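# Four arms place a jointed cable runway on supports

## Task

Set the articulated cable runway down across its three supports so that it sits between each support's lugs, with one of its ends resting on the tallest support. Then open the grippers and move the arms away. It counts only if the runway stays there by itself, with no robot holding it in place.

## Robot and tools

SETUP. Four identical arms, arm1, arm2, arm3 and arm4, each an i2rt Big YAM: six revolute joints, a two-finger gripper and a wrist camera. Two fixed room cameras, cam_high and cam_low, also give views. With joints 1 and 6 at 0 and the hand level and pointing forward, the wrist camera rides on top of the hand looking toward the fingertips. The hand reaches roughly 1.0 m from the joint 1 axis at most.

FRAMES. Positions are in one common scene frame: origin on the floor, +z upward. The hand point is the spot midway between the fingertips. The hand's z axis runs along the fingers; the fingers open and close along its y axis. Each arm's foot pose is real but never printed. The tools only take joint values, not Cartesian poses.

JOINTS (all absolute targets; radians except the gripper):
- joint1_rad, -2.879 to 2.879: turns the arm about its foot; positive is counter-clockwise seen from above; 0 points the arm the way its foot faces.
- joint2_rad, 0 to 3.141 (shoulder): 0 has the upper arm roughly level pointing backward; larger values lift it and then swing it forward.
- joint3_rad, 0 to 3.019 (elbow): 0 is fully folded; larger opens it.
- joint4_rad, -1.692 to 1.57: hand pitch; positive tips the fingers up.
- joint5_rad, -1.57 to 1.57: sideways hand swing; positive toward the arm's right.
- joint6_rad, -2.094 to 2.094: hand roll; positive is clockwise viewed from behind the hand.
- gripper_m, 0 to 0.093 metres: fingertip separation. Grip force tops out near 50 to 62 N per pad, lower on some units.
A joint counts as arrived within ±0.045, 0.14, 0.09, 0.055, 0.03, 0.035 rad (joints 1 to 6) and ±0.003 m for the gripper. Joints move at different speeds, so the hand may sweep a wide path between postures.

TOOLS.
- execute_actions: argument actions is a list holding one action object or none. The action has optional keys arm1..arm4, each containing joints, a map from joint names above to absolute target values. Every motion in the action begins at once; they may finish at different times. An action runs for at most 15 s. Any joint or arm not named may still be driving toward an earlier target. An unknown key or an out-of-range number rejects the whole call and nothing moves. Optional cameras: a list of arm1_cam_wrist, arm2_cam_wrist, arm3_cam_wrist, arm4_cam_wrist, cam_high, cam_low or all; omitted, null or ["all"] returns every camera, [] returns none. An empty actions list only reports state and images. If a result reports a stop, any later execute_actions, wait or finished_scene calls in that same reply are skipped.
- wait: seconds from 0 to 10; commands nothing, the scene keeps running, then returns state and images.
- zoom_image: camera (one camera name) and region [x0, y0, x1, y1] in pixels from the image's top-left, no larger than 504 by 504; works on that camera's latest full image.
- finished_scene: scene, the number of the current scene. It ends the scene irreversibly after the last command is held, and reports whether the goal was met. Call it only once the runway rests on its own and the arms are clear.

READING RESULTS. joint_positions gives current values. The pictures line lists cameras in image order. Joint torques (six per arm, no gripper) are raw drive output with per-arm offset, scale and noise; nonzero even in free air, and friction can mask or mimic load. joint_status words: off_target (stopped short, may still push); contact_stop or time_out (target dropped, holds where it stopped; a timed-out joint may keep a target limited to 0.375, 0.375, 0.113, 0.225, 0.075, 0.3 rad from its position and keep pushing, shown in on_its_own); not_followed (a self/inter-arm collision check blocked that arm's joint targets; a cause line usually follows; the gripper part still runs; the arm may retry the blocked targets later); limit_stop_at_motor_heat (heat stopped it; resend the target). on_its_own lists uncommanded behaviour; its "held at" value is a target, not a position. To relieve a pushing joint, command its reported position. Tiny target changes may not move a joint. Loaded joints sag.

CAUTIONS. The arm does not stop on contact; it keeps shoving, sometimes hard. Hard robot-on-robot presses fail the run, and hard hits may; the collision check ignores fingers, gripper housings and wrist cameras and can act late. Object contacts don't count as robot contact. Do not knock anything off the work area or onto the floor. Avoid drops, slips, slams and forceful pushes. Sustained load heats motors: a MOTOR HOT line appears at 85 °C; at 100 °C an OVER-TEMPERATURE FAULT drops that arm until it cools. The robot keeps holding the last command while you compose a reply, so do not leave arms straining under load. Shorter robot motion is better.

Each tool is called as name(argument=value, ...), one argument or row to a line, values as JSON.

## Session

execute_actions(
  actions=[],
)

Scene clock: 0.00 s.
Joint torques (N m, as the arm reports them, + toward a larger angle): no reading
Motor temperatures (°C, as the motors report them): arm1=[23 27 28 23 28 24] | arm2=[26 31 35 24 25 22] | arm3=[22 32 34 23 24 23] | arm4=[26 25 26 23 28 25]
arm1.joint_positions: joint1_rad=-0.070 joint2_rad=+0.620 joint3_rad=+1.307 joint4_rad=-1.223 joint5_rad=-0.238 joint6_rad=-0.269 gripper_m=+0.095
arm1.joint_status: not commanded
arm1.hand: x=-0.8759 y=-0.1474 z=+1.4490 quat_wxyz=(-0.496, +0.205, -0.842, -0.049) (m; scene frame)
arm2.joint_positions: joint1_rad=-0.240 joint2_rad=+0.494 joint3_rad=+1.309 joint4_rad=-1.464 joint5_rad=-0.276 joint6_rad=+0.371 gripper_m=+0.095
arm2.joint_status: not commanded
arm2.hand: x=-0.2109 y=-0.4964 z=+1.3396 quat_wxyz=(-0.226, +0.402, -0.791, -0.402) (m; scene frame)
arm3.joint_positions: joint1_rad=-0.413 joint2_rad=+0.535 joint3_rad=+1.358 joint4_rad=-1.412 joint5_rad=+0.014 joint6_rad=-0.237 gripper_m=+0.095
arm3.joint_status: not commanded
arm3.hand: x=+0.2451 y=-0.4883 z=+1.3832 quat_wxyz=(-0.414, +0.605, -0.640, -0.230) (m; scene frame)
arm4.joint_positions: joint1_rad=-0.297 joint2_rad=+0.587 joint3_rad=+1.375 joint4_rad=-1.483 joint5_rad=+0.035 joint6_rad=-0.306 gripper_m=+0.095
arm4.joint_status: not commanded
arm4.hand: x=+0.9224 y=-0.0833 z=+1.4016 quat_wxyz=(+0.132, -0.907, -0.031, +0.398) (m; scene frame)
pictures: arm1_cam_wrist, arm2_cam_wrist, arm3_cam_wrist, arm4_cam_wrist, cam_high, cam_low
Images, in order (width x height): arm1_cam_wrist 504x504, arm2_cam_wrist 504x504, arm3_cam_wrist 504x504, arm4_cam_wrist 504x504, cam_high 504x504, cam_low 504x504.

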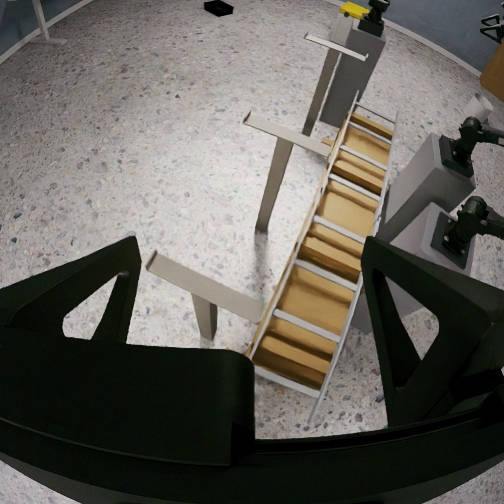

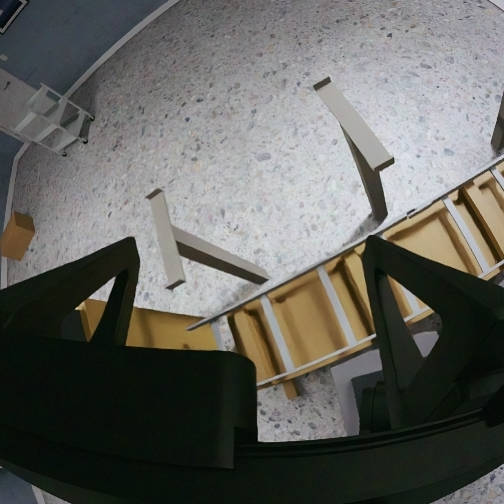

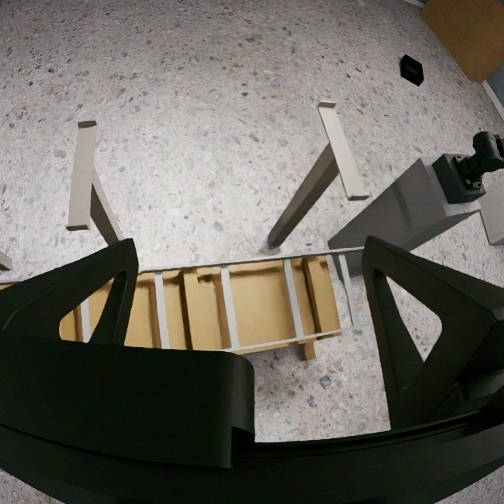

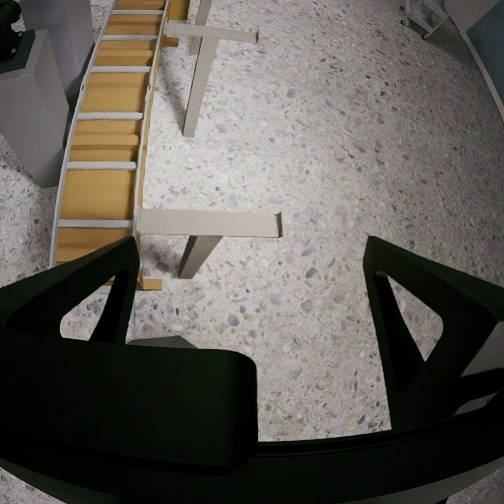

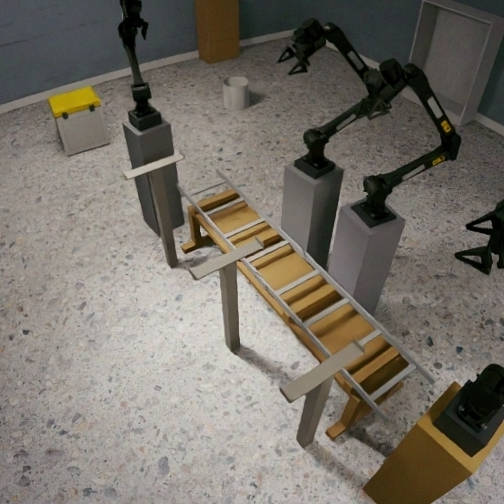

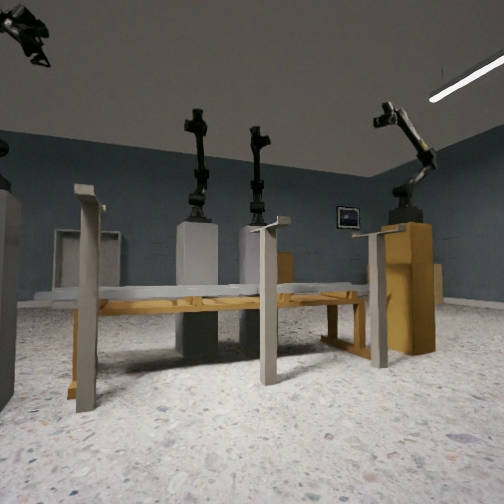

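execute_actions(
  actions=[
    {"arm1":{"joints":{"joint1_rad":-0.41,"joint2_rad":2.47,"joint3_rad":0.9,"joint4_rad":0.0,"joint5_rad":0,"joint6_rad":1.16}},"arm4":{"joints":{"joint1_rad":0.42,"joint2_rad":2.47,"joint3_rad":0.88,"joint4_rad":0.02,"joint5_rad":0,"joint6_rad":-1.15}},"arm2":{"joints":{"joint1_rad":0.49,"joint2_rad":2.31,"joint3_rad":0.82,"joint4_rad":-0.08,"joint5_rad":0,"joint6_rad":0.47}},"arm3":{"joints":{"joint1_rad":-0.62,"joint2_rad":2.33,"joint3_rad":0.88,"joint4_rad":-0.12,"joint5_rad":0,"joint6_rad":-0.58}}},
  ],
)

Scene clock: 15.30 s.
Joint torques (N m, as the arm reports them, + toward a larger angle): arm1=[ -0.97 -12.96   0.21   0.87   0.21   0.14] | arm2=[ -0.67 -15.96   1.71   1.03   0.11   0.05] | arm3=[ -1.07 -13.12   1.39   1.11  -0.02  -0.14] | arm4=[ -1.13 -11.48  -0.05   1.12  -0.14  -0.07]
Motor temperatures (°C, as the motors report them): arm1=[23 27 29 23 28 24] | arm2=[26 31 36 24 25 22] | arm3=[22 32 36 23 24 23] | arm4=[26 25 27 23 28 25]
arm1.joint_positions: joint1_rad=-0.412 joint2_rad=+2.483 joint3_rad=+0.898 joint4_rad=-0.014 joint5_rad=-0.003 joint6_rad=+1.144 gripper_m=+0.095
arm1.joint_status: all done
arm1.hand: x=-0.7936 y=-0.3083 z=+0.6061 quat_wxyz=(+0.011, -0.651, -0.759, +0.010) (m; scene frame)
arm2.joint_positions: joint1_rad=+0.491 joint2_rad=+2.302 joint3_rad=+0.821 joint4_rad=-0.095 joint5_rad=-0.004 joint6_rad=+0.461 gripper_m=+0.095
arm2.joint_status: all done
arm2.hand: x=-0.3622 y=-0.3301 z=+0.5803 quat_wxyz=(+0.004, +0.663, -0.749, -0.005) (m; scene frame)
arm3.joint_positions: joint1_rad=-0.614 joint2_rad=+2.332 joint3_rad=+0.877 joint4_rad=-0.130 joint5_rad=+0.001 joint6_rad=-0.572 gripper_m=+0.095
arm3.joint_status: all done
arm3.hand: x=+0.3669 y=-0.3418 z=+0.5917 quat_wxyz=(+0.003, +0.736, -0.677, +0.003) (m; scene frame)
arm4.joint_positions: joint1_rad=+0.427 joint2_rad=+2.454 joint3_rad=+0.879 joint4_rad=+0.006 joint5_rad=+0.000 joint6_rad=-1.139 gripper_m=+0.095
arm4.joint_status: all done
arm4.hand: x=+0.8155 y=-0.2957 z=+0.5780 quat_wxyz=(-0.001, -0.684, -0.729, -0.008) (m; scene frame)
pictures: arm1_cam_wrist, arm2_cam_wrist, arm3_cam_wrist, arm4_cam_wrist, cam_high, cam_low
Images, in order (width x height): arm1_cam_wrist 504x504, arm2_cam_wrist 504x504, arm3_cam_wrist 504x504, arm4_cam_wrist 504x504, cam_high 504x504, cam_low 504x504.

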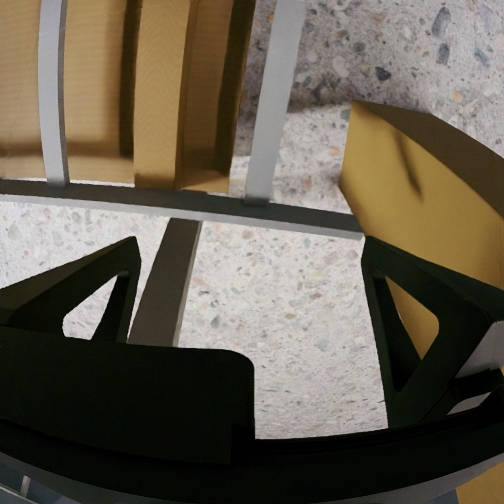

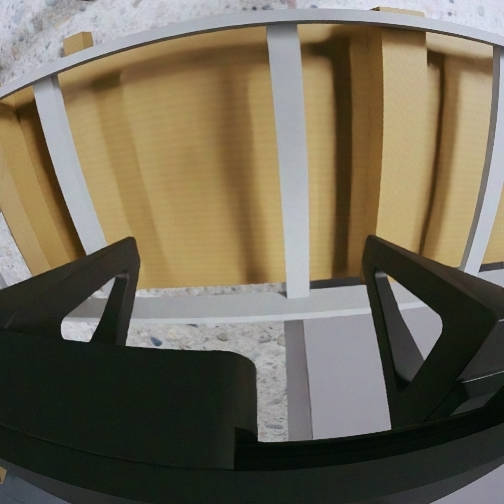

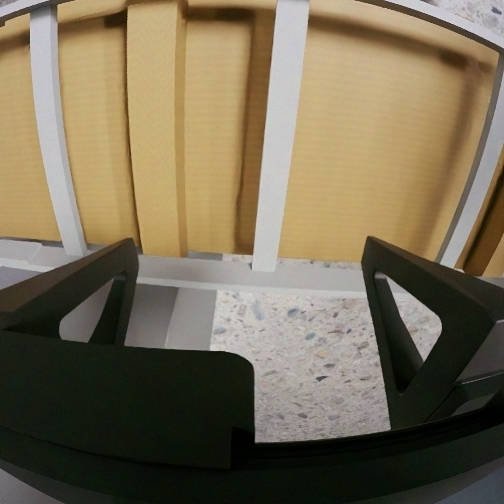

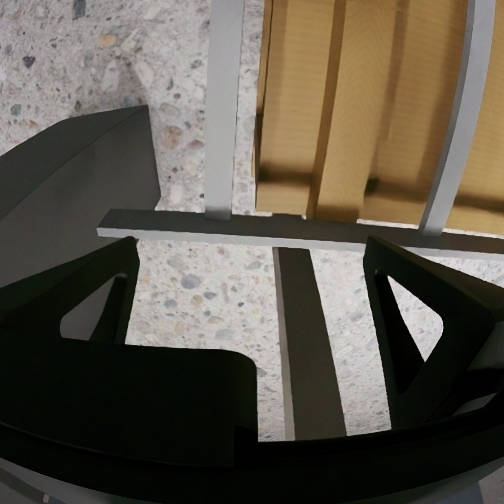

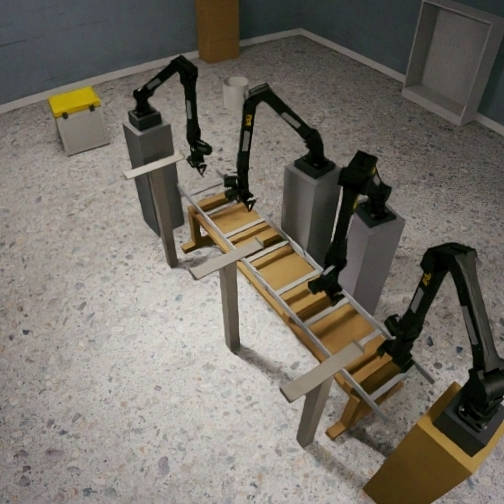

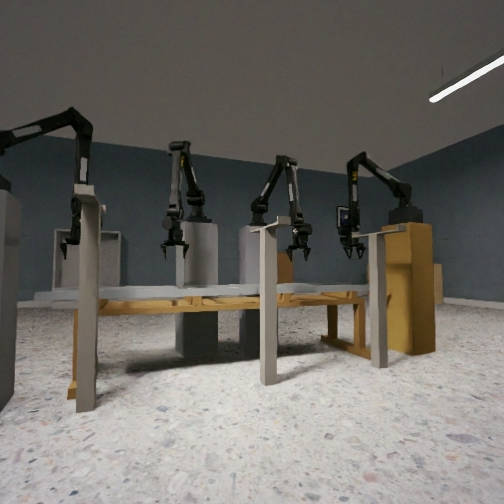

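execute_actions(
  actions=[
    {"arm1":{"joints":{"joint2_rad":2.8,"joint3_rad":1.12,"joint4_rad":0.11}},"arm4":{"joints":{"joint1_rad":0.47,"joint2_rad":2.75,"joint3_rad":1.0,"joint4_rad":0.18,"joint6_rad":-1.1}},"arm2":{"joints":{"joint1_rad":0.4,"joint2_rad":2.62,"joint3_rad":1.04,"joint4_rad":0.01,"joint6_rad":0.39}},"arm3":{"joints":{"joint1_rad":-0.65,"joint2_rad":2.64,"joint3_rad":1.15,"joint4_rad":-0.08,"joint6_rad":-0.61}}},
  ],
  cameras=["arm1_cam_wrist","arm2_cam_wrist","arm3_cam_wrist","arm4_cam_wrist"],
)

Scene clock: 37.63 s.
Joint torques (N m, as the arm reports them, + toward a larger angle): arm1=[ -0.96 -13.79  -0.57   0.51   0.2    0.12] | arm2=[  0.13 -18.74   0.81   0.64   0.15  -0.13] | arm3=[ -1.13 -15.53   1.05   0.81  -0.02  -0.15] | arm4=[ -0.59 -12.37  -1.55   0.95  -0.15   0.18]
Motor temperatures (°C, as the motors report them): arm1=[23 27 28 23 28 24] | arm2=[26 31 35 24 25 22] | arm3=[22 32 34 23 24 23] | arm4=[26 25 26 23 28 25]
arm1.joint_positions: joint1_rad=-0.412 joint2_rad=+2.819 joint3_rad=+1.115 joint4_rad=+0.105 joint5_rad=-0.003 joint6_rad=+1.145 gripper_m=+0.095
arm1.joint_status: all done
arm1.hand: x=-0.7997 y=-0.3079 z=+0.4870 quat_wxyz=(+0.012, -0.652, -0.758, +0.010) (m; scene frame)
arm2.joint_positions: joint1_rad=+0.397 joint2_rad=+2.617 joint3_rad=+1.038 joint4_rad=+0.003 joint5_rad=-0.003 joint6_rad=+0.399 gripper_m=+0.095
arm2.joint_status: all done
arm2.hand: x=-0.3361 y=-0.2987 z=+0.4732 quat_wxyz=(+0.004, +0.650, -0.760, -0.006) (m; scene frame)
arm3.joint_positions: joint1_rad=-0.644 joint2_rad=+2.645 joint3_rad=+1.146 joint4_rad=-0.084 joint5_rad=+0.001 joint6_rad=-0.602 gripper_m=+0.095
arm3.joint_status: all done
arm3.hand: x=+0.3961 y=-0.3131 z=+0.4835 quat_wxyz=(+0.002, +0.736, -0.677, +0.002) (m; scene frame)
arm4.joint_positions: joint1_rad=+0.471 joint2_rad=+2.749 joint3_rad=+0.995 joint4_rad=+0.172 joint5_rad=+0.000 joint6_rad=-1.111 gripper_m=+0.095
arm4.joint_status: all done
arm4.hand: x=+0.8511 y=-0.2926 z=+0.4793 quat_wxyz=(-0.003, -0.678, -0.735, -0.014) (m; scene frame)
pictures: arm1_cam_wrist, arm2_cam_wrist, arm3_cam_wrist, arm4_cam_wrist
Images, in order (width x height): arm1_cam_wrist 504x504, arm2_cam_wrist 504x504, arm3_cam_wrist 504x504, arm4_cam_wrist 504x504.

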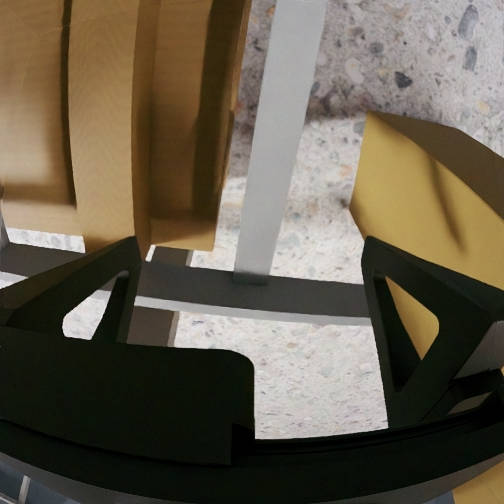

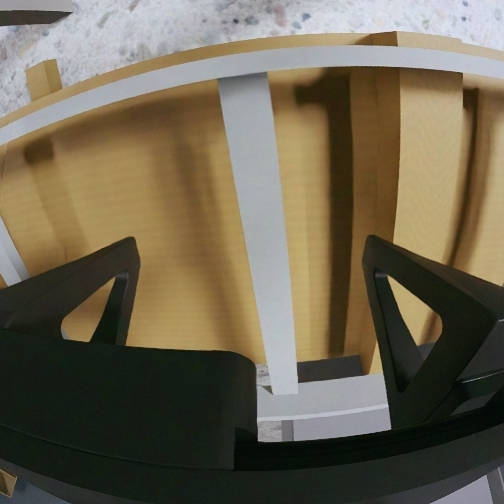

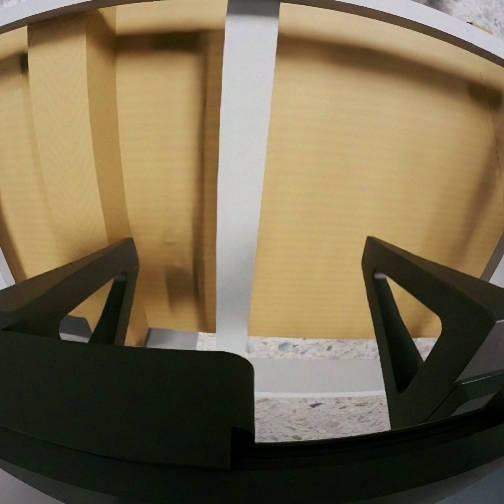

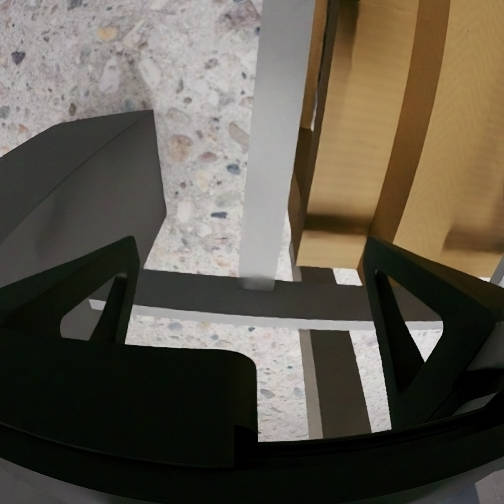

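All within the fingers. Descend.

execute_actions(
  actions=[
    {"arm1":{"joints":{"joint2_rad":3.14,"joint3_rad":1.36,"joint4_rad":0.21}},"arm4":{"joints":{"joint1_rad":0.45,"joint2_rad":3.05,"joint3_rad":1.25,"joint4_rad":0.23}},"arm2":{"joints":{"joint2_rad":2.88,"joint3_rad":1.22,"joint4_rad":0.09}},"arm3":{"joints":{"joint1_rad":-0.63,"joint2_rad":2.91,"joint3_rad":1.34,"joint4_rad":0.0}}},
  ],
  cameras=["arm1_cam_wrist","arm2_cam_wrist","arm3_cam_wrist","arm4_cam_wrist"],
)

execute_actions(
  actions=[
    {"arm1":{"joints":{"gripper_m":0}},"arm4":{"joints":{"gripper_m":0}},"arm2":{"joints":{"gripper_m":0}},"arm3":{"joints":{"gripper_m":0}}},
  ],
  cameras=["cam_low"],
)

Scene clock: 48.87 s.
Joint torques (N m, as the arm reports them, + toward a larger angle): arm1=[-1.42 -6.98 -3.73 -0.33  0.4   0.06] | arm2=[  0.13 -19.16   0.34   0.71   0.12  -0.06] | arm3=[  0.53 -15.32   0.28   0.64  -0.02  -0.14] | arm4=[-0.53 -3.4   2.27  1.13  0.19  0.16]
Motor temperatures (°C, as the motors report them): arm1=[23 27 28 23 27 24] | arm2=[26 31 35 24 25 22] | arm3=[22 32 33 23 24 23] | arm4=[26 25 26 23 27 25]
arm1.joint_positions: joint1_rad=-0.407 joint2_rad=+3.059 joint3_rad=+1.398 joint4_rad=+0.235 joint5_rad=-0.008 joint6_rad=+1.150 gripper_m=+0.095
arm1.joint_status: all done
arm1.hand: x=-0.7408 y=-0.3225 z=+0.3954 quat_wxyz=(-0.066, -0.649, -0.757, -0.029) (m; scene frame)
arm2.joint_positions: joint1_rad=+0.397 joint2_rad=+2.882 joint3_rad=+1.216 joint4_rad=+0.081 joint5_rad=-0.004 joint6_rad=+0.396 gripper_m=+0.095
arm2.joint_status: all done
arm2.hand: x=-0.3340 y=-0.3119 z=+0.3753 quat_wxyz=(+0.007, +0.652, -0.759, -0.001) (m; scene frame)
arm3.joint_positions: joint1_rad=-0.642 joint2_rad=+2.920 joint3_rad=+1.337 joint4_rad=-0.001 joint5_rad=+0.001 joint6_rad=-0.602 gripper_m=+0.095
arm3.joint_status: all done
arm3.hand: x=+0.3893 y=-0.3243 z=+0.3787 quat_wxyz=(+0.004, +0.737, -0.676, +0.002) (m; scene frame)
arm4.joint_positions: joint1_rad=+0.450 joint2_rad=+2.903 joint3_rad=+1.212 joint4_rad=+0.223 joint5_rad=-0.008 joint6_rad=-1.108 gripper_m=+0.095
arm4.joint_status: joint2_rad time_out (moved +0.154 of +0.301); the others done
arm4.on_its_own: joint2_rad reads +2.903 and still pushes toward +3.050 since a time_out
arm4.hand: x=+0.7973 y=-0.3169 z=+0.4173 quat_wxyz=(+0.010, -0.686, -0.726, +0.042) (m; scene frame)
pictures: arm1_cam_wrist, arm2_cam_wrist, arm3_cam_wrist, arm4_cam_wrist
Images, in order (width x height): arm1_cam_wrist 504x504, arm2_cam_wrist 504x504, arm3_cam_wrist 504x504, arm4_cam_wrist 504x504.

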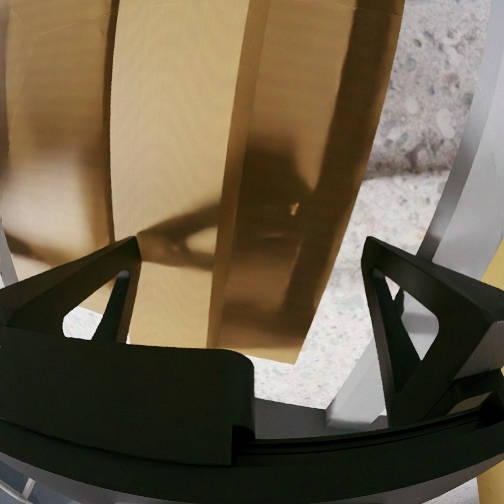

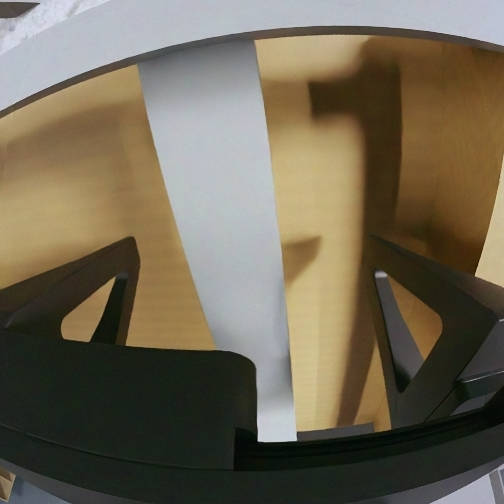

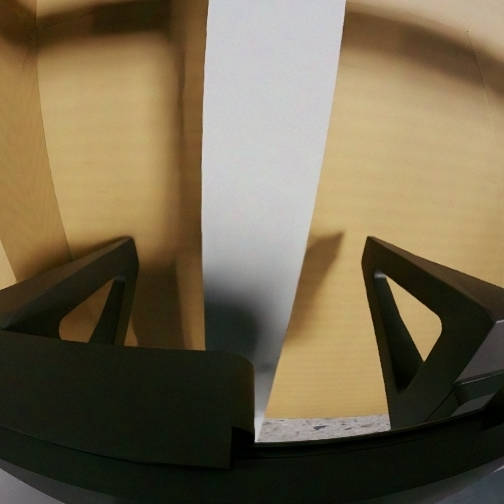

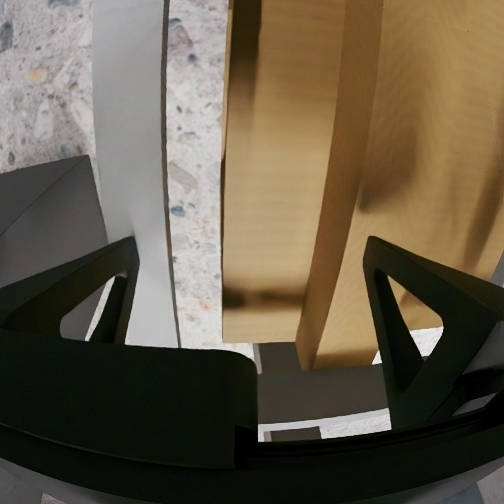

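not run: a stop came earlier in this reply.

execute_actions(
  actions=[
    {"arm1":{"joints":{"joint2_rad":2.85,"joint3_rad":1.36}},"arm4":{"joints":{"joint2_rad":2.75,"joint3_rad":1.22}},"arm2":{"joints":{"gripper_m":0}},"arm3":{"joints":{"gripper_m":0}}},
  ],
  cameras=["arm1_cam_wrist","arm4_cam_wrist"],
)

Scene clock: 55.37 s.
Joint torques (N m, as the arm reports them, + toward a larger angle): arm1=[ -1.47 -15.14   1.36   0.73   0.26   0.05] | arm2=[ -0.52 -19.06  -0.01   0.65   0.03   0.5 ] | arm3=[  0.5  -15.44   0.38   0.62   0.14  -0.65] | arm4=[ -0.54 -14.58   0.52   1.5   -0.05   0.18]
Motor temperatures (°C, as the motors report them): arm1=[23 27 28 23 27 24] | arm2=[26 31 35 24 25 22] | arm3=[22 32 33 23 24 23] | arm4=[26 25 26 23 27 25]
arm1.joint_positions: joint1_rad=-0.407 joint2_rad=+2.852 joint3_rad=+1.363 joint4_rad=+0.213 joint5_rad=-0.004 joint6_rad=+1.150 gripper_m=+0.095
arm1.joint_status: all done
arm1.hand: x=-0.6431 y=-0.3491 z=+0.4827 quat_wxyz=(-0.134, -0.644, -0.751, -0.060) (m; scene frame)
arm2.joint_positions: joint1_rad=+0.401 joint2_rad=+2.882 joint3_rad=+1.217 joint4_rad=+0.082 joint5_rad=-0.001 joint6_rad=+0.340 gripper_m=+0.026
arm2.joint_status: gripper_m off_target (ended at +0.026, target +0.000)
arm2.hand: x=-0.3353 y=-0.3111 z=+0.3752 quat_wxyz=(+0.005, +0.674, -0.739, -0.002) (m; scene frame)
arm3.joint_positions: joint1_rad=-0.642 joint2_rad=+2.920 joint3_rad=+1.336 joint4_rad=-0.001 joint5_rad=-0.003 joint6_rad=-0.550 gripper_m=+0.024
arm3.joint_status: gripper_m off_target (ended at +0.024, target +0.000)
arm3.hand: x=+0.3883 y=-0.3243 z=+0.3787 quat_wxyz=(+0.004, +0.719, -0.695, +0.001) (m; scene frame)
arm4.joint_positions: joint1_rad=+0.450 joint2_rad=+2.736 joint3_rad=+1.224 joint4_rad=+0.223 joint5_rad=-0.002 joint6_rad=-1.108 gripper_m=+0.095
arm4.joint_status: all done
arm4.hand: x=+0.7073 y=-0.3673 z=+0.4851 quat_wxyz=(+0.039, -0.681, -0.721, +0.126) (m; scene frame)
pictures: arm1_cam_wrist, arm4_cam_wrist
Images, in order (width x height): arm1_cam_wrist 504x504, arm4_cam_wrist 504x504.

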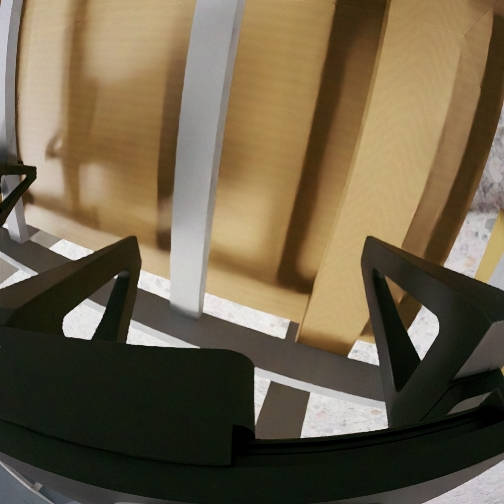

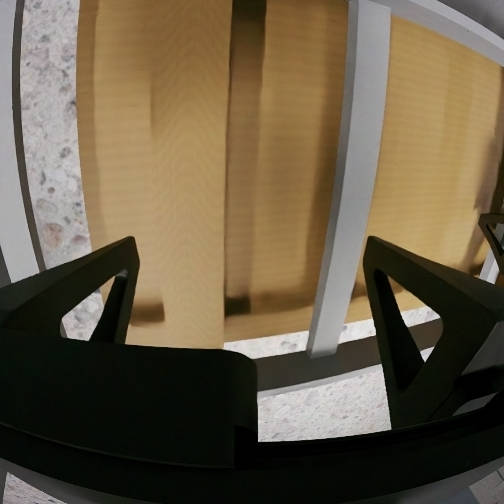

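execute_actions(
  actions=[
    {"arm1":{"joints":{"joint2_rad":2.82,"joint3_rad":1.1,"joint4_rad":0.12}},"arm4":{"joints":{"joint1_rad":0.47,"joint2_rad":2.75,"joint3_rad":1.0,"joint4_rad":0.18}}},
  ],
  cameras=[],
)

execute_actions(
  actions=[
    {"arm1":{"joints":{"joint2_rad":3.0,"joint3_rad":1.2,"joint4_rad":0.21}},"arm4":{"joints":{"joint2_rad":2.92,"joint3_rad":1.11,"joint4_rad":0.23}}},
  ],
  cameras=[],
)

execute_actions(
  actions=[
    {"arm1":{"joints":{"joint2_rad":3.14,"joint3_rad":1.31,"joint4_rad":0.25}},"arm4":{"joints":{"joint2_rad":3.05,"joint3_rad":1.21,"joint4_rad":0.26}}},
  ],
  cameras=["arm1_cam_wrist","arm4_cam_wrist"],
)

Scene clock: 73.30 s.
Joint torques (N m, as the arm reports them, + toward a larger angle): arm1=[ -1.46 -13.12  -0.95   0.12   0.26   0.08] | arm2=[ -0.25 -19.79   0.02   0.59   0.07   0.45] | arm3=[  0.51 -15.45   0.37   0.66   0.15  -0.65] | arm4=[ -0.07 -11.74  -1.51   0.47  -0.06   0.15]
Motor temperatures (°C, as the motors report them): arm1=[23 28 28 23 27 24] | arm2=[26 31 34 24 25 23] | arm3=[22 32 33 23 24 23] | arm4=[26 26 26 23 27 25]
arm1.joint_positions: joint1_rad=-0.407 joint2_rad=+2.834 joint3_rad=+1.095 joint4_rad=+0.124 joint5_rad=-0.004 joint6_rad=+1.150 gripper_m=+0.095
arm1.joint_status: all done
arm1.hand: x=-0.8145 y=-0.3018 z=+0.4836 quat_wxyz=(+0.019, -0.652, -0.758, +0.012) (m; scene frame)
arm2.joint_positions: joint1_rad=+0.401 joint2_rad=+2.882 joint3_rad=+1.217 joint4_rad=+0.082 joint5_rad=-0.001 joint6_rad=+0.340 gripper_m=+0.026
arm2.joint_status: not commanded
arm2.hand: x=-0.3353 y=-0.3111 z=+0.3752 quat_wxyz=(+0.005, +0.674, -0.739, -0.002) (m; scene frame)
arm3.joint_positions: joint1_rad=-0.642 joint2_rad=+2.920 joint3_rad=+1.336 joint4_rad=-0.001 joint5_rad=-0.003 joint6_rad=-0.550 gripper_m=+0.024
arm3.joint_status: not commanded
arm3.hand: x=+0.3883 y=-0.3243 z=+0.3787 quat_wxyz=(+0.004, +0.719, -0.695, +0.001) (m; scene frame)
arm4.joint_positions: joint1_rad=+0.466 joint2_rad=+2.736 joint3_rad=+0.995 joint4_rad=+0.183 joint5_rad=-0.002 joint6_rad=-1.108 gripper_m=+0.095
arm4.joint_status: all done
arm4.hand: x=+0.8424 y=-0.2960 z=+0.4829 quat_wxyz=(-0.001, -0.681, -0.732, -0.002) (m; scene frame)
pictures: none
No camera images: the call's "cameras" was empty. Leave "cameras" out to get every camera's image.

Scene clock: 74.43 s.
Joint torques (N m, as the arm reports them, + toward a larger angle): arm1=[ -1.42 -13.02  -2.1    0.57   0.26   0.08] | arm2=[ -0.82 -19.55   0.1    0.71   0.02   0.48] | arm3=[  0.54 -15.43   0.36   0.65   0.14  -0.65] | arm4=[ -0.15 -11.67  -2.68   0.79  -0.07   0.15]
Motor temperatures (°C, as the motors report them): arm1=[23 28 28 23 27 24] | arm2=[26 31 34 24 25 23] | arm3=[22 32 33 23 24 23] | arm4=[26 26 26 23 27 25]
arm1.joint_positions: joint1_rad=-0.407 joint2_rad=+3.018 joint3_rad=+1.200 joint4_rad=+0.203 joint5_rad=-0.004 joint6_rad=+1.150 gripper_m=+0.095
arm1.joint_status: all done
arm1.hand: x=-0.8410 y=-0.2952 z=+0.4190 quat_wxyz=(+0.019, -0.652, -0.758, +0.012) (m; scene frame)
arm2.joint_positions: joint1_rad=+0.401 joint2_rad=+2.882 joint3_rad=+1.217 joint4_rad=+0.082 joint5_rad=-0.001 joint6_rad=+0.340 gripper_m=+0.026
arm2.joint_status: not commanded
arm2.hand: x=-0.3353 y=-0.3111 z=+0.3752 quat_wxyz=(+0.005, +0.674, -0.739, -0.002) (m; scene frame)
arm3.joint_positions: joint1_rad=-0.642 joint2_rad=+2.920 joint3_rad=+1.336 joint4_rad=-0.001 joint5_rad=-0.003 joint6_rad=-0.550 gripper_m=+0.024
arm3.joint_status: not commanded
arm3.hand: x=+0.3883 y=-0.3243 z=+0.3787 quat_wxyz=(+0.004, +0.719, -0.695, +0.001) (m; scene frame)
arm4.joint_positions: joint1_rad=+0.466 joint2_rad=+2.909 joint3_rad=+1.111 joint4_rad=+0.225 joint5_rad=-0.002 joint6_rad=-1.108 gripper_m=+0.095
arm4.joint_status: all done
arm4.hand: x=+0.8564 y=-0.2876 z=+0.4218 quat_wxyz=(-0.003, -0.681, -0.732, -0.009) (m; scene frame)
pictures: none
No camera images: the call's "cameras" was empty. Leave "cameras" out to get every camera's image.

Scene clock: 75.47 s.
Joint torques (N m, as the arm reports them, + toward a larger angle): arm1=[ -1.43 -11.23  -2.2    0.66   0.24   0.04] | arm2=[ -0.21 -18.92  -0.02   0.5    0.04   0.46] | arm3=[  0.5  -15.4    0.36   0.64   0.15  -0.65] | arm4=[ -0.16 -10.71  -3.11   1.01  -0.07   0.15]
Motor temperatures (°C, as the motors report them): arm1=[23 28 28 23 27 24] | arm2=[26 31 34 24 25 23] | arm3=[22 32 33 23 24 23] | arm4=[26 26 26 23 27 25]
arm1.joint_positions: joint1_rad=-0.407 joint2_rad=+3.139 joint3_rad=+1.311 joint4_rad=+0.243 joint5_rad=-0.004 joint6_rad=+1.152 gripper_m=+0.095
arm1.joint_status: all done
arm1.hand: x=-0.8427 y=-0.2953 z=+0.3737 quat_wxyz=(+0.005, -0.653, -0.758, +0.006) (m; scene frame)
arm2.joint_positions: joint1_rad=+0.401 joint2_rad=+2.882 joint3_rad=+1.217 joint4_rad=+0.082 joint5_rad=-0.001 joint6_rad=+0.340 gripper_m=+0.026
arm2.joint_status: not commanded
arm2.hand: x=-0.3353 y=-0.3111 z=+0.3752 quat_wxyz=(+0.005, +0.674, -0.739, -0.002) (m; scene frame)
arm3.joint_positions: joint1_rad=-0.642 joint2_rad=+2.920 joint3_rad=+1.336 joint4_rad=-0.001 joint5_rad=-0.003 joint6_rad=-0.550 gripper_m=+0.024
arm3.joint_status: not commanded
arm3.hand: x=+0.3883 y=-0.3243 z=+0.3787 quat_wxyz=(+0.004, +0.719, -0.695, +0.001) (m; scene frame)
arm4.joint_positions: joint1_rad=+0.466 joint2_rad=+3.033 joint3_rad=+1.214 joint4_rad=+0.253 joint5_rad=-0.002 joint6_rad=-1.108 gripper_m=+0.095
arm4.joint_status: all done
arm4.hand: x=+0.8624 y=-0.2839 z=+0.3761 quat_wxyz=(-0.002, -0.681, -0.732, -0.006) (m; scene frame)
pictures: arm1_cam_wrist, arm4_cam_wrist
Images, in order (width x height): arm1_cam_wrist 504x504, arm4_cam_wrist 504x504.

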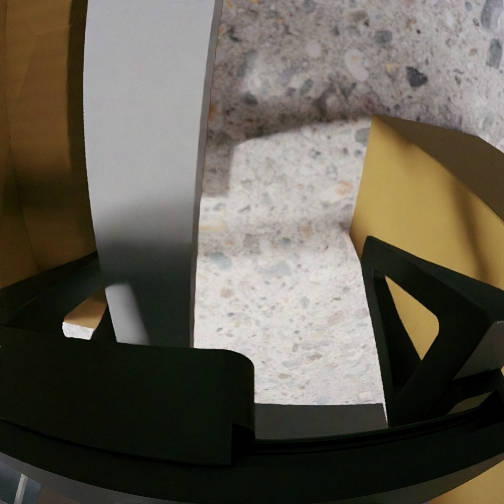

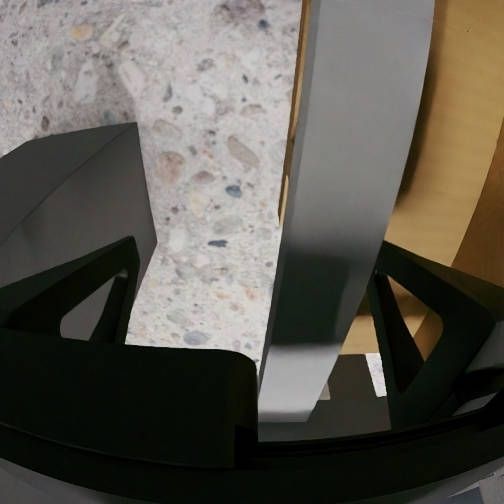

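execute_actions(
  actions=[
    {"arm1":{"joints":{"joint2_rad":3.0,"joint3_rad":1.235,"joint4_rad":0.19}},"arm4":{"joints":{"joint2_rad":2.92,"joint3_rad":1.14,"joint4_rad":0.21}}},
  ],
  cameras=["arm1_cam_wrist"],
)

execute_actions(
  actions=[
    {"arm1":{"joints":{"joint2_rad":3.14,"joint3_rad":1.355,"joint4_rad":0.21}},"arm4":{"joints":{"joint2_rad":3.05,"joint3_rad":1.245,"joint4_rad":0.23}}},
  ],
  cameras=["arm1_cam_wrist","arm4_cam_wrist"],
)

execute_actions(
  actions=[
    {"arm1":{"joints":{"gripper_m":0}},"arm4":{"joints":{"gripper_m":0}}},
  ],
  cameras=["arm1_cam_wrist","arm4_cam_wrist"],
)

Scene clock: 89.20 s.
Joint torques (N m, as the arm reports them, + toward a larger angle): arm1=[ -1.44 -12.    -1.93   0.     0.24   0.03] | arm2=[ -0.11 -19.42   0.15   0.52   0.03   0.5 ] | arm3=[  0.48 -15.39   0.35   0.63   0.14  -0.65] | arm4=[ -0.1  -13.01  -3.1    0.27  -0.22   0.15]
Motor temperatures (°C, as the motors report them): arm1=[23 27 28 23 27 24] | arm2=[26 31 34 24 25 23] | arm3=[22 32 33 23 24 23] | arm4=[26 26 26 23 27 25]
arm1.joint_positions: joint1_rad=-0.407 joint2_rad=+3.000 joint3_rad=+1.239 joint4_rad=+0.200 joint5_rad=-0.004 joint6_rad=+1.154 gripper_m=+0.095
arm1.joint_status: all done
arm1.hand: x=-0.8071 y=-0.3046 z=+0.4212 quat_wxyz=(-0.006, -0.653, -0.757, +0.001) (m; scene frame)
arm2.joint_positions: joint1_rad=+0.401 joint2_rad=+2.882 joint3_rad=+1.217 joint4_rad=+0.082 joint5_rad=-0.001 joint6_rad=+0.340 gripper_m=+0.026
arm2.joint_status: not commanded
arm2.hand: x=-0.3353 y=-0.3111 z=+0.3752 quat_wxyz=(+0.005, +0.674, -0.739, -0.002) (m; scene frame)
arm3.joint_positions: joint1_rad=-0.642 joint2_rad=+2.920 joint3_rad=+1.336 joint4_rad=-0.001 joint5_rad=-0.003 joint6_rad=-0.550 gripper_m=+0.024
arm3.joint_status: not commanded
arm3.hand: x=+0.3883 y=-0.3243 z=+0.3787 quat_wxyz=(+0.004, +0.719, -0.695, +0.001) (m; scene frame)
arm4.joint_positions: joint1_rad=+0.466 joint2_rad=+2.923 joint3_rad=+1.148 joint4_rad=+0.220 joint5_rad=+0.002 joint6_rad=-1.108 gripper_m=+0.095
arm4.joint_status: all done
arm4.hand: x=+0.8450 y=-0.2937 z=+0.4145 quat_wxyz=(+0.002, -0.681, -0.732, -0.001) (m; scene frame)
pictures: arm1_cam_wrist
Images, in order (width x height): arm1_cam_wrist 504x504.

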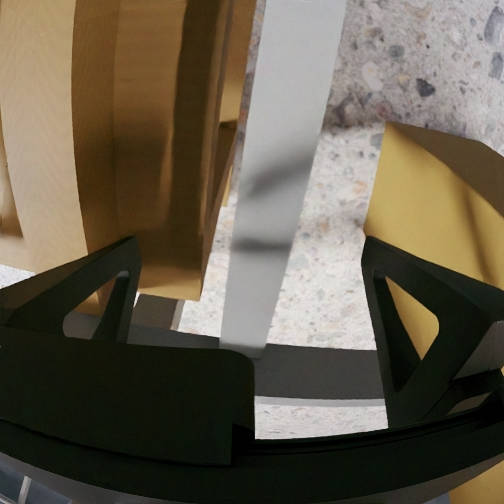

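Scene clock: 90.13 s.
Joint torques (N m, as the arm reports them, + toward a larger angle): arm1=[ -1.42 -11.59  -1.36   0.68   0.24   0.03] | arm2=[ -0.7  -19.06   0.08   0.71   0.07   0.47] | arm3=[  0.55 -15.41   0.36   0.66   0.14  -0.65] | arm4=[ -0.16 -11.42  -2.66   0.87  -0.21   0.15]
Motor temperatures (°C, as the motors report them): arm1=[23 27 28 23 27 24] | arm2=[26 31 34 24 25 23] | arm3=[22 32 33 23 24 23] | arm4=[26 26 26 23 27 25]
arm1.joint_positions: joint1_rad=-0.407 joint2_rad=+3.139 joint3_rad=+1.350 joint4_rad=+0.201 joint5_rad=-0.003 joint6_rad=+1.154 gripper_m=+0.095
arm1.joint_status: all done
arm1.hand: x=-0.8291 y=-0.2991 z=+0.3701 quat_wxyz=(+0.006, -0.653, -0.757, +0.007) (m; scene frame)
arm2.joint_positions: joint1_rad=+0.401 joint2_rad=+2.882 joint3_rad=+1.217 joint4_rad=+0.082 joint5_rad=-0.001 joint6_rad=+0.340 gripper_m=+0.026
arm2.joint_status: not commanded
arm2.hand: x=-0.3353 y=-0.3111 z=+0.3752 quat_wxyz=(+0.005, +0.674, -0.739, -0.002) (m; scene frame)
arm3.joint_positions: joint1_rad=-0.642 joint2_rad=+2.920 joint3_rad=+1.336 joint4_rad=-0.001 joint5_rad=-0.003 joint6_rad=-0.550 gripper_m=+0.024
arm3.joint_status: not commanded
arm3.hand: x=+0.3883 y=-0.3243 z=+0.3787 quat_wxyz=(+0.004, +0.719, -0.695, +0.001) (m; scene frame)
arm4.joint_positions: joint1_rad=+0.466 joint2_rad=+3.030 joint3_rad=+1.249 joint4_rad=+0.224 joint5_rad=+0.002 joint6_rad=-1.108 gripper_m=+0.095
arm4.joint_status: all done
arm4.hand: x=+0.8484 y=-0.2916 z=+0.3737 quat_wxyz=(+0.001, -0.681, -0.732, -0.002) (m; scene frame)
pictures: arm1_cam_wrist, arm4_cam_wrist
Images, in order (width x height): arm1_cam_wrist 504x504, arm4_cam_wrist 504x504.

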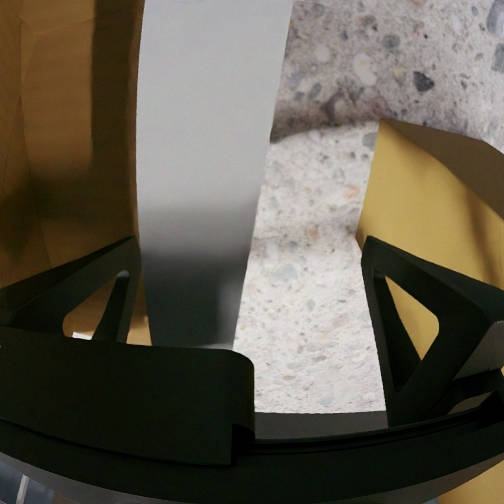

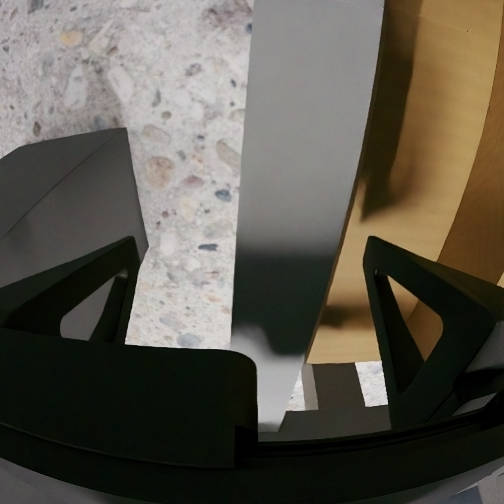

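Scene clock: 90.93 s.
Joint torques (N m, as the arm reports them, + toward a larger angle): arm1=[ -1.7  -11.57  -3.01   0.31   0.66  -0.68] | arm2=[ -0.86 -19.42  -0.07   0.69   0.07   0.53] | arm3=[  0.48 -15.44   0.36   0.65   0.13  -0.65] | arm4=[  0.16 -11.35  -3.18   0.6   -0.22  -0.4 ]
Motor temperatures (°C, as the motors report them): arm1=[23 27 28 23 27 24] | arm2=[26 31 34 24 25 23] | arm3=[22 32 32 23 24 23] | arm4=[26 26 26 23 27 25]
arm1.joint_positions: joint1_rad=-0.404 joint2_rad=+3.135 joint3_rad=+1.371 joint4_rad=+0.213 joint5_rad=-0.014 joint6_rad=+1.225 gripper_m=+0.025
arm1.joint_status: gripper_m off_target (ended at +0.025, target +0.000)
arm1.hand: x=-0.8105 y=-0.3012 z=+0.3696 quat_wxyz=(-0.008, -0.678, -0.735, -0.006) (m; scene frame)
arm2.joint_positions: joint1_rad=+0.401 joint2_rad=+2.882 joint3_rad=+1.217 joint4_rad=+0.083 joint5_rad=-0.001 joint6_rad=+0.335 gripper_m=+0.025
arm2.joint_status: not commanded
arm2.hand: x=-0.3353 y=-0.3110 z=+0.3752 quat_wxyz=(+0.005, +0.676, -0.737, -0.002) (m; scene frame)
arm3.joint_positions: joint1_rad=-0.642 joint2_rad=+2.920 joint3_rad=+1.336 joint4_rad=-0.001 joint5_rad=-0.003 joint6_rad=-0.550 gripper_m=+0.024
arm3.joint_status: not commanded
arm3.hand: x=+0.3883 y=-0.3243 z=+0.3787 quat_wxyz=(+0.004, +0.719, -0.695, +0.001) (m; scene frame)
arm4.joint_positions: joint1_rad=+0.462 joint2_rad=+3.030 joint3_rad=+1.255 joint4_rad=+0.232 joint5_rad=+0.002 joint6_rad=-1.060 gripper_m=+0.024
arm4.joint_status: gripper_m off_target (ended at +0.024, target +0.000)
arm4.hand: x=+0.8426 y=-0.2933 z=+0.3733 quat_wxyz=(+0.003, -0.700, -0.714, +0.005) (m; scene frame)
pictures: arm1_cam_wrist, arm4_cam_wrist
Images, in order (width x height): arm1_cam_wrist 504x504, arm4_cam_wrist 504x504.

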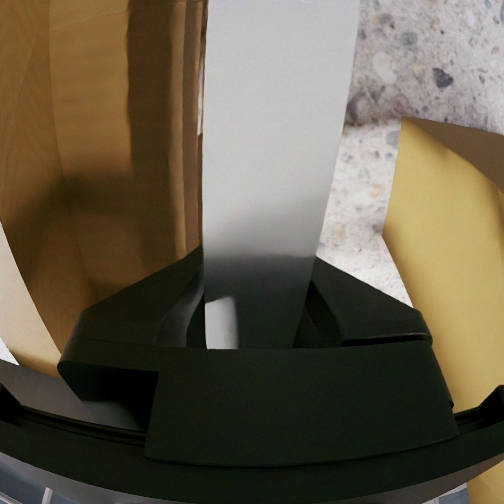

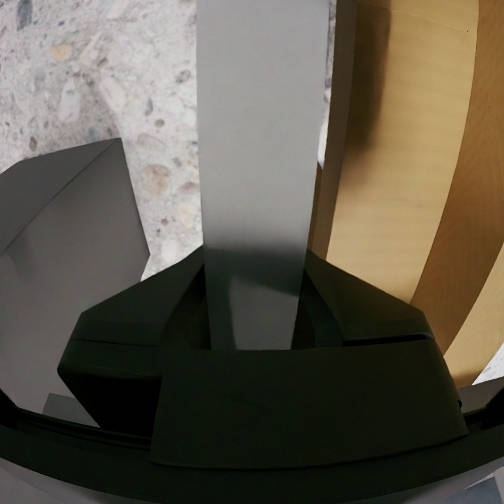

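execute_actions(
  actions=[
    {"arm1":{"joints":{"joint2_rad":2.39,"joint3_rad":0.89,"joint4_rad":-0.07}},"arm4":{"joints":{"joint2_rad":2.28,"joint3_rad":0.82,"joint4_rad":-0.11}},"arm2":{"joints":{"joint2_rad":2.12,"joint3_rad":0.82,"joint4_rad":-0.26}},"arm3":{"joints":{"joint2_rad":2.18,"joint3_rad":0.94,"joint4_rad":-0.32}}},
  ],
  cameras=["cam_low"],
)

execute_actions(
  actions=[
    {"arm1":{"joints":{"joint2_rad":1.5,"joint3_rad":0.8,"joint4_rad":-0.87}},"arm4":{"joints":{"joint2_rad":1.41,"joint3_rad":0.81,"joint4_rad":-0.97}},"arm2":{"joints":{"joint2_rad":1.38,"joint3_rad":1.0,"joint4_rad":-1.15}},"arm3":{"joints":{"joint2_rad":1.49,"joint3_rad":1.1,"joint4_rad":-1.14}}},
  ],
  cameras=["cam_low","cam_high"],
)

Scene clock: 110.53 s.
Joint torques (N m, as the arm reports them, + toward a larger angle): arm1=[  1.65 -16.51   1.48   0.27   0.1   -0.58] | arm2=[ -1.54 -25.01   1.79  -0.75  -0.15   0.98] | arm3=[  1.2  -22.62   1.18  -2.71   0.52  -0.54] | arm4=[ -0.54 -15.93   1.18   0.68  -0.63  -0.73]
Motor temperatures (°C, as the motors report them): arm1=[23 27 28 23 27 24] | arm2=[26 31 34 24 25 23] | arm3=[22 32 32 23 24 23] | arm4=[26 26 26 23 26 25]
arm1.joint_positions: joint1_rad=-0.444 joint2_rad=+2.453 joint3_rad=+0.874 joint4_rad=-0.072 joint5_rad=+0.000 joint6_rad=+1.215 gripper_m=+0.023
arm1.joint_status: all done
arm1.hand: x=-0.8119 y=-0.3143 z=+0.6171 quat_wxyz=(+0.034, -0.689, -0.724, +0.022) (m; scene frame)
arm2.joint_positions: joint1_rad=+0.414 joint2_rad=+2.209 joint3_rad=+0.828 joint4_rad=-0.233 joint5_rad=+0.004 joint6_rad=+0.294 gripper_m=+0.025
arm2.joint_status: all done
arm2.hand: x=-0.3357 y=-0.3166 z=+0.6130 quat_wxyz=(+0.010, +0.696, -0.718, +0.013) (m; scene frame)
arm3.joint_positions: joint1_rad=-0.650 joint2_rad=+2.306 joint3_rad=+0.948 joint4_rad=-0.255 joint5_rad=-0.014 joint6_rad=-0.561 gripper_m=+0.024
arm3.joint_status: joint4_rad time_out (moved -0.254 of -0.319); the others done
arm3.on_its_own: joint4_rad reads -0.255 and still pushes toward -0.320 since a time_out
arm3.hand: x=+0.3879 y=-0.3267 z=+0.6059 quat_wxyz=(+0.019, +0.720, -0.694, -0.001) (m; scene frame)
arm4.joint_positions: joint1_rad=+0.470 joint2_rad=+2.334 joint3_rad=+0.808 joint4_rad=-0.116 joint5_rad=+0.012 joint6_rad=-1.032 gripper_m=+0.024
arm4.joint_status: all done
arm4.hand: x=+0.8424 y=-0.2955 z=+0.6182 quat_wxyz=(-0.004, -0.706, -0.706, -0.045) (m; scene frame)
pictures: cam_low
Images, in order (width x height): cam_low 504x504.

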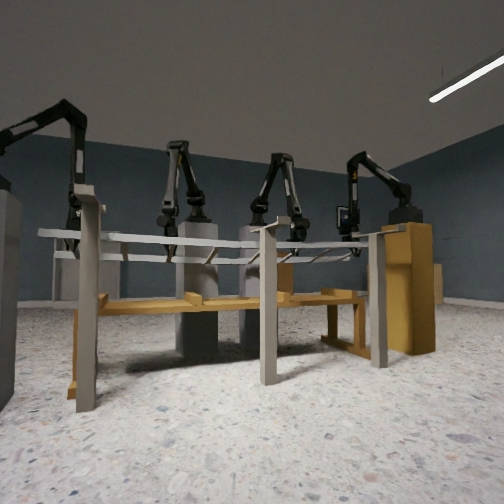

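not run: a stop came earlier in this reply.

execute_actions(
  actions=[
    {"arm1":{"joints":{"joint2_rad":1.5,"joint3_rad":0.8,"joint4_rad":-0.87}},"arm4":{"joints":{"joint2_rad":1.41,"joint3_rad":0.81,"joint4_rad":-0.97}},"arm2":{"joints":{"joint2_rad":1.38,"joint3_rad":1.0,"joint4_rad":-1.15}},"arm3":{"joints":{"joint2_rad":1.49,"joint3_rad":1.1,"joint4_rad":-1.14}}},
  ],
  cameras=["cam_low","cam_high"],
)

Scene clock: 119.00 s.
Joint torques (N m, as the arm reports them, + toward a larger angle): arm1=[  1.25 -11.4   10.56  -1.09  -0.61  -0.66] | arm2=[ -1.11 -18.12  14.83  -2.22  -0.28   0.99] | arm3=[  1.98 -16.39  15.66  -3.97   0.54  -0.46] | arm4=[  0.27 -10.37  12.1   -0.45  -0.19  -0.63]
Motor temperatures (°C, as the motors report them): arm1=[23 28 28 23 27 24] | arm2=[26 32 35 24 25 23] | arm3=[22 33 34 23 24 23] | arm4=[26 26 26 23 26 25]
arm1.joint_positions: joint1_rad=-0.439 joint2_rad=+1.542 joint3_rad=+0.761 joint4_rad=-0.835 joint5_rad=+0.017 joint6_rad=+1.224 gripper_m=+0.023
arm1.joint_status: all done
arm1.hand: x=-0.8071 y=-0.3138 z=+0.9220 quat_wxyz=(+0.014, -0.690, -0.723, +0.022) (m; scene frame)
arm2.joint_positions: joint1_rad=+0.413 joint2_rad=+1.443 joint3_rad=+0.938 joint4_rad=-1.076 joint5_rad=+0.007 joint6_rad=+0.293 gripper_m=+0.025
arm2.joint_status: joint4_rad time_out (moved -0.843 of -0.917); the others done
arm2.on_its_own: joint4_rad reads -1.076 and still pushes toward -1.150 since a time_out
arm2.hand: x=-0.3337 y=-0.3105 z=+0.9235 quat_wxyz=(+0.001, +0.696, -0.718, -0.001) (m; scene frame)
arm3.joint_positions: joint1_rad=-0.659 joint2_rad=+1.571 joint3_rad=+0.998 joint4_rad=-1.050 joint5_rad=-0.014 joint6_rad=-0.570 gripper_m=+0.024
arm3.joint_status: joint3_rad time_out (moved +0.050 of +0.152); joint4_rad time_out (moved -0.795 of -0.885); the others done
arm3.on_its_own: joint3_rad reads +0.998 and still pushes toward +1.100 since a time_out; joint4_rad reads -1.050 and still pushes toward -1.140 since a time_out
arm3.hand: x=+0.3904 y=-0.3285 z=+0.9158 quat_wxyz=(+0.024, +0.720, -0.694, +0.000) (m; scene frame)
arm4.joint_positions: joint1_rad=+0.461 joint2_rad=+1.445 joint3_rad=+0.763 joint4_rad=-0.949 joint5_rad=+0.001 joint6_rad=-1.040 gripper_m=+0.024
arm4.joint_status: all done
arm4.hand: x=+0.8453 y=-0.2931 z=+0.9166 quat_wxyz=(-0.008, -0.707, -0.706, -0.038) (m; scene frame)
pictures: cam_high, cam_low
Images, in order (width x height): cam_high 504x504, cam_low 504x504.

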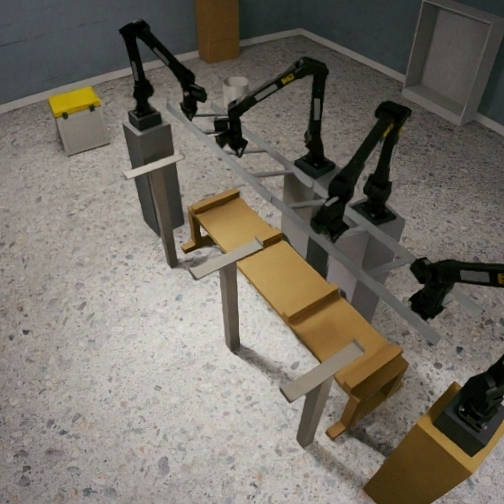

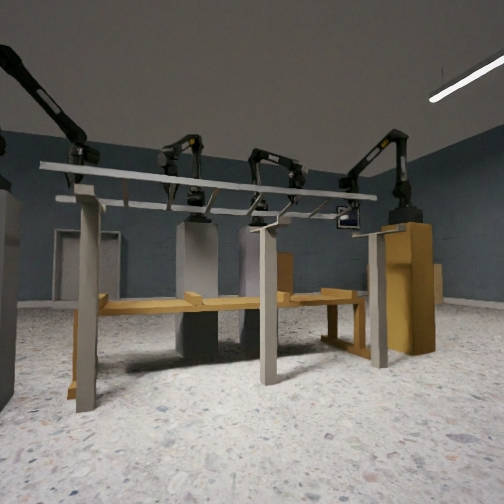

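execute_actions(
  actions=[
    {"arm1":{"joints":{"joint1_rad":0.05,"joint2_rad":1.36,"joint3_rad":0.72,"joint4_rad":-0.95,"joint6_rad":1.71}},"arm4":{"joints":{"joint1_rad":0,"joint2_rad":1.3,"joint3_rad":0.72,"joint4_rad":-1.0,"joint6_rad":-1.5}},"arm2":{"joints":{"joint1_rad":0.28,"joint2_rad":1.8,"joint3_rad":1.53,"joint4_rad":-1.17,"joint6_rad":0.16}},"arm3":{"joints":{"joint1_rad":-0.465,"joint2_rad":1.87,"joint3_rad":1.61,"joint4_rad":-1.17,"joint6_rad":-0.38}}},
  ],
  cameras=["cam_low"],
)

Scene clock: 130.27 s.
Joint torques (N m, as the arm reports them, + toward a larger angle): arm1=[  0.09 -11.63   6.02  -1.71  -0.72  -0.14] | arm2=[ -3.91 -29.38  18.19  -1.75   1.56  -0.14] | arm3=[ -0.24 -23.05  16.82  -2.74   0.29   0.04] | arm4=[  2.7  -10.42   9.56  -0.68  -1.18   0.2 ]
Motor temperatures (°C, as the motors report them): arm1=[23 28 29 23 27 24] | arm2=[26 32 38 24 25 23] | arm3=[22 33 40 24 24 23] | arm4=[26 26 27 23 26 25]
arm1.joint_positions: joint1_rad=+0.037 joint2_rad=+1.418 joint3_rad=+0.737 joint4_rad=-0.899 joint5_rad=+0.020 joint6_rad=+1.721 gripper_m=+0.023
arm1.joint_status: all done
arm1.hand: x=-0.8083 y=-0.1570 z=+0.9526 quat_wxyz=(-0.008, -0.698, -0.716, +0.014) (m; scene frame)
arm2.joint_positions: joint1_rad=+0.330 joint2_rad=+1.891 joint3_rad=+1.431 joint4_rad=-1.115 joint5_rad=-0.043 joint6_rad=+0.170 gripper_m=+0.024
arm2.joint_status: joint1_rad time_out (moved -0.083 of -0.133); joint3_rad time_out (moved +0.494 of +0.592); joint4_rad time_out (moved -0.039 of -0.094); the others done
arm2.on_its_own: joint1_rad reads +0.330 and still pushes toward +0.280 since a time_out; joint3_rad reads +1.431 and still pushes toward +1.530 since a time_out
arm2.hand: x=-0.3431 y=-0.1336 z=+0.8945 quat_wxyz=(+0.020, +0.710, -0.704, -0.018) (m; scene frame)
arm3.joint_positions: joint1_rad=-0.469 joint2_rad=+1.966 joint3_rad=+1.457 joint4_rad=-1.105 joint5_rad=-0.007 joint6_rad=-0.391 gripper_m=+0.025
arm3.joint_status: joint3_rad time_out (moved +0.458 of +0.612); joint4_rad time_out (moved -0.055 of -0.120); the others done
arm3.on_its_own: joint3_rad reads +1.457 and still pushes toward +1.569 since a time_out; joint4_rad reads -1.105 and still pushes toward -1.170 since a time_out
arm3.hand: x=+0.3751 y=-0.1508 z=+0.8820 quat_wxyz=(+0.018, +0.724, -0.690, +0.006) (m; scene frame)
arm4.joint_positions: joint1_rad=-0.038 joint2_rad=+1.353 joint3_rad=+0.702 joint4_rad=-0.974 joint5_rad=+0.025 joint6_rad=-1.513 gripper_m=+0.024
arm4.joint_status: all done
arm4.hand: x=+0.8275 y=-0.1346 z=+0.9276 quat_wxyz=(-0.010, -0.716, -0.697, -0.037) (m; scene frame)
pictures: cam_low
Images, in order (width x height): cam_low 504x504.

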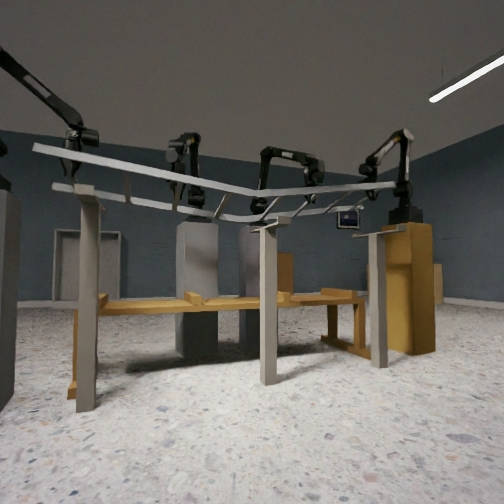

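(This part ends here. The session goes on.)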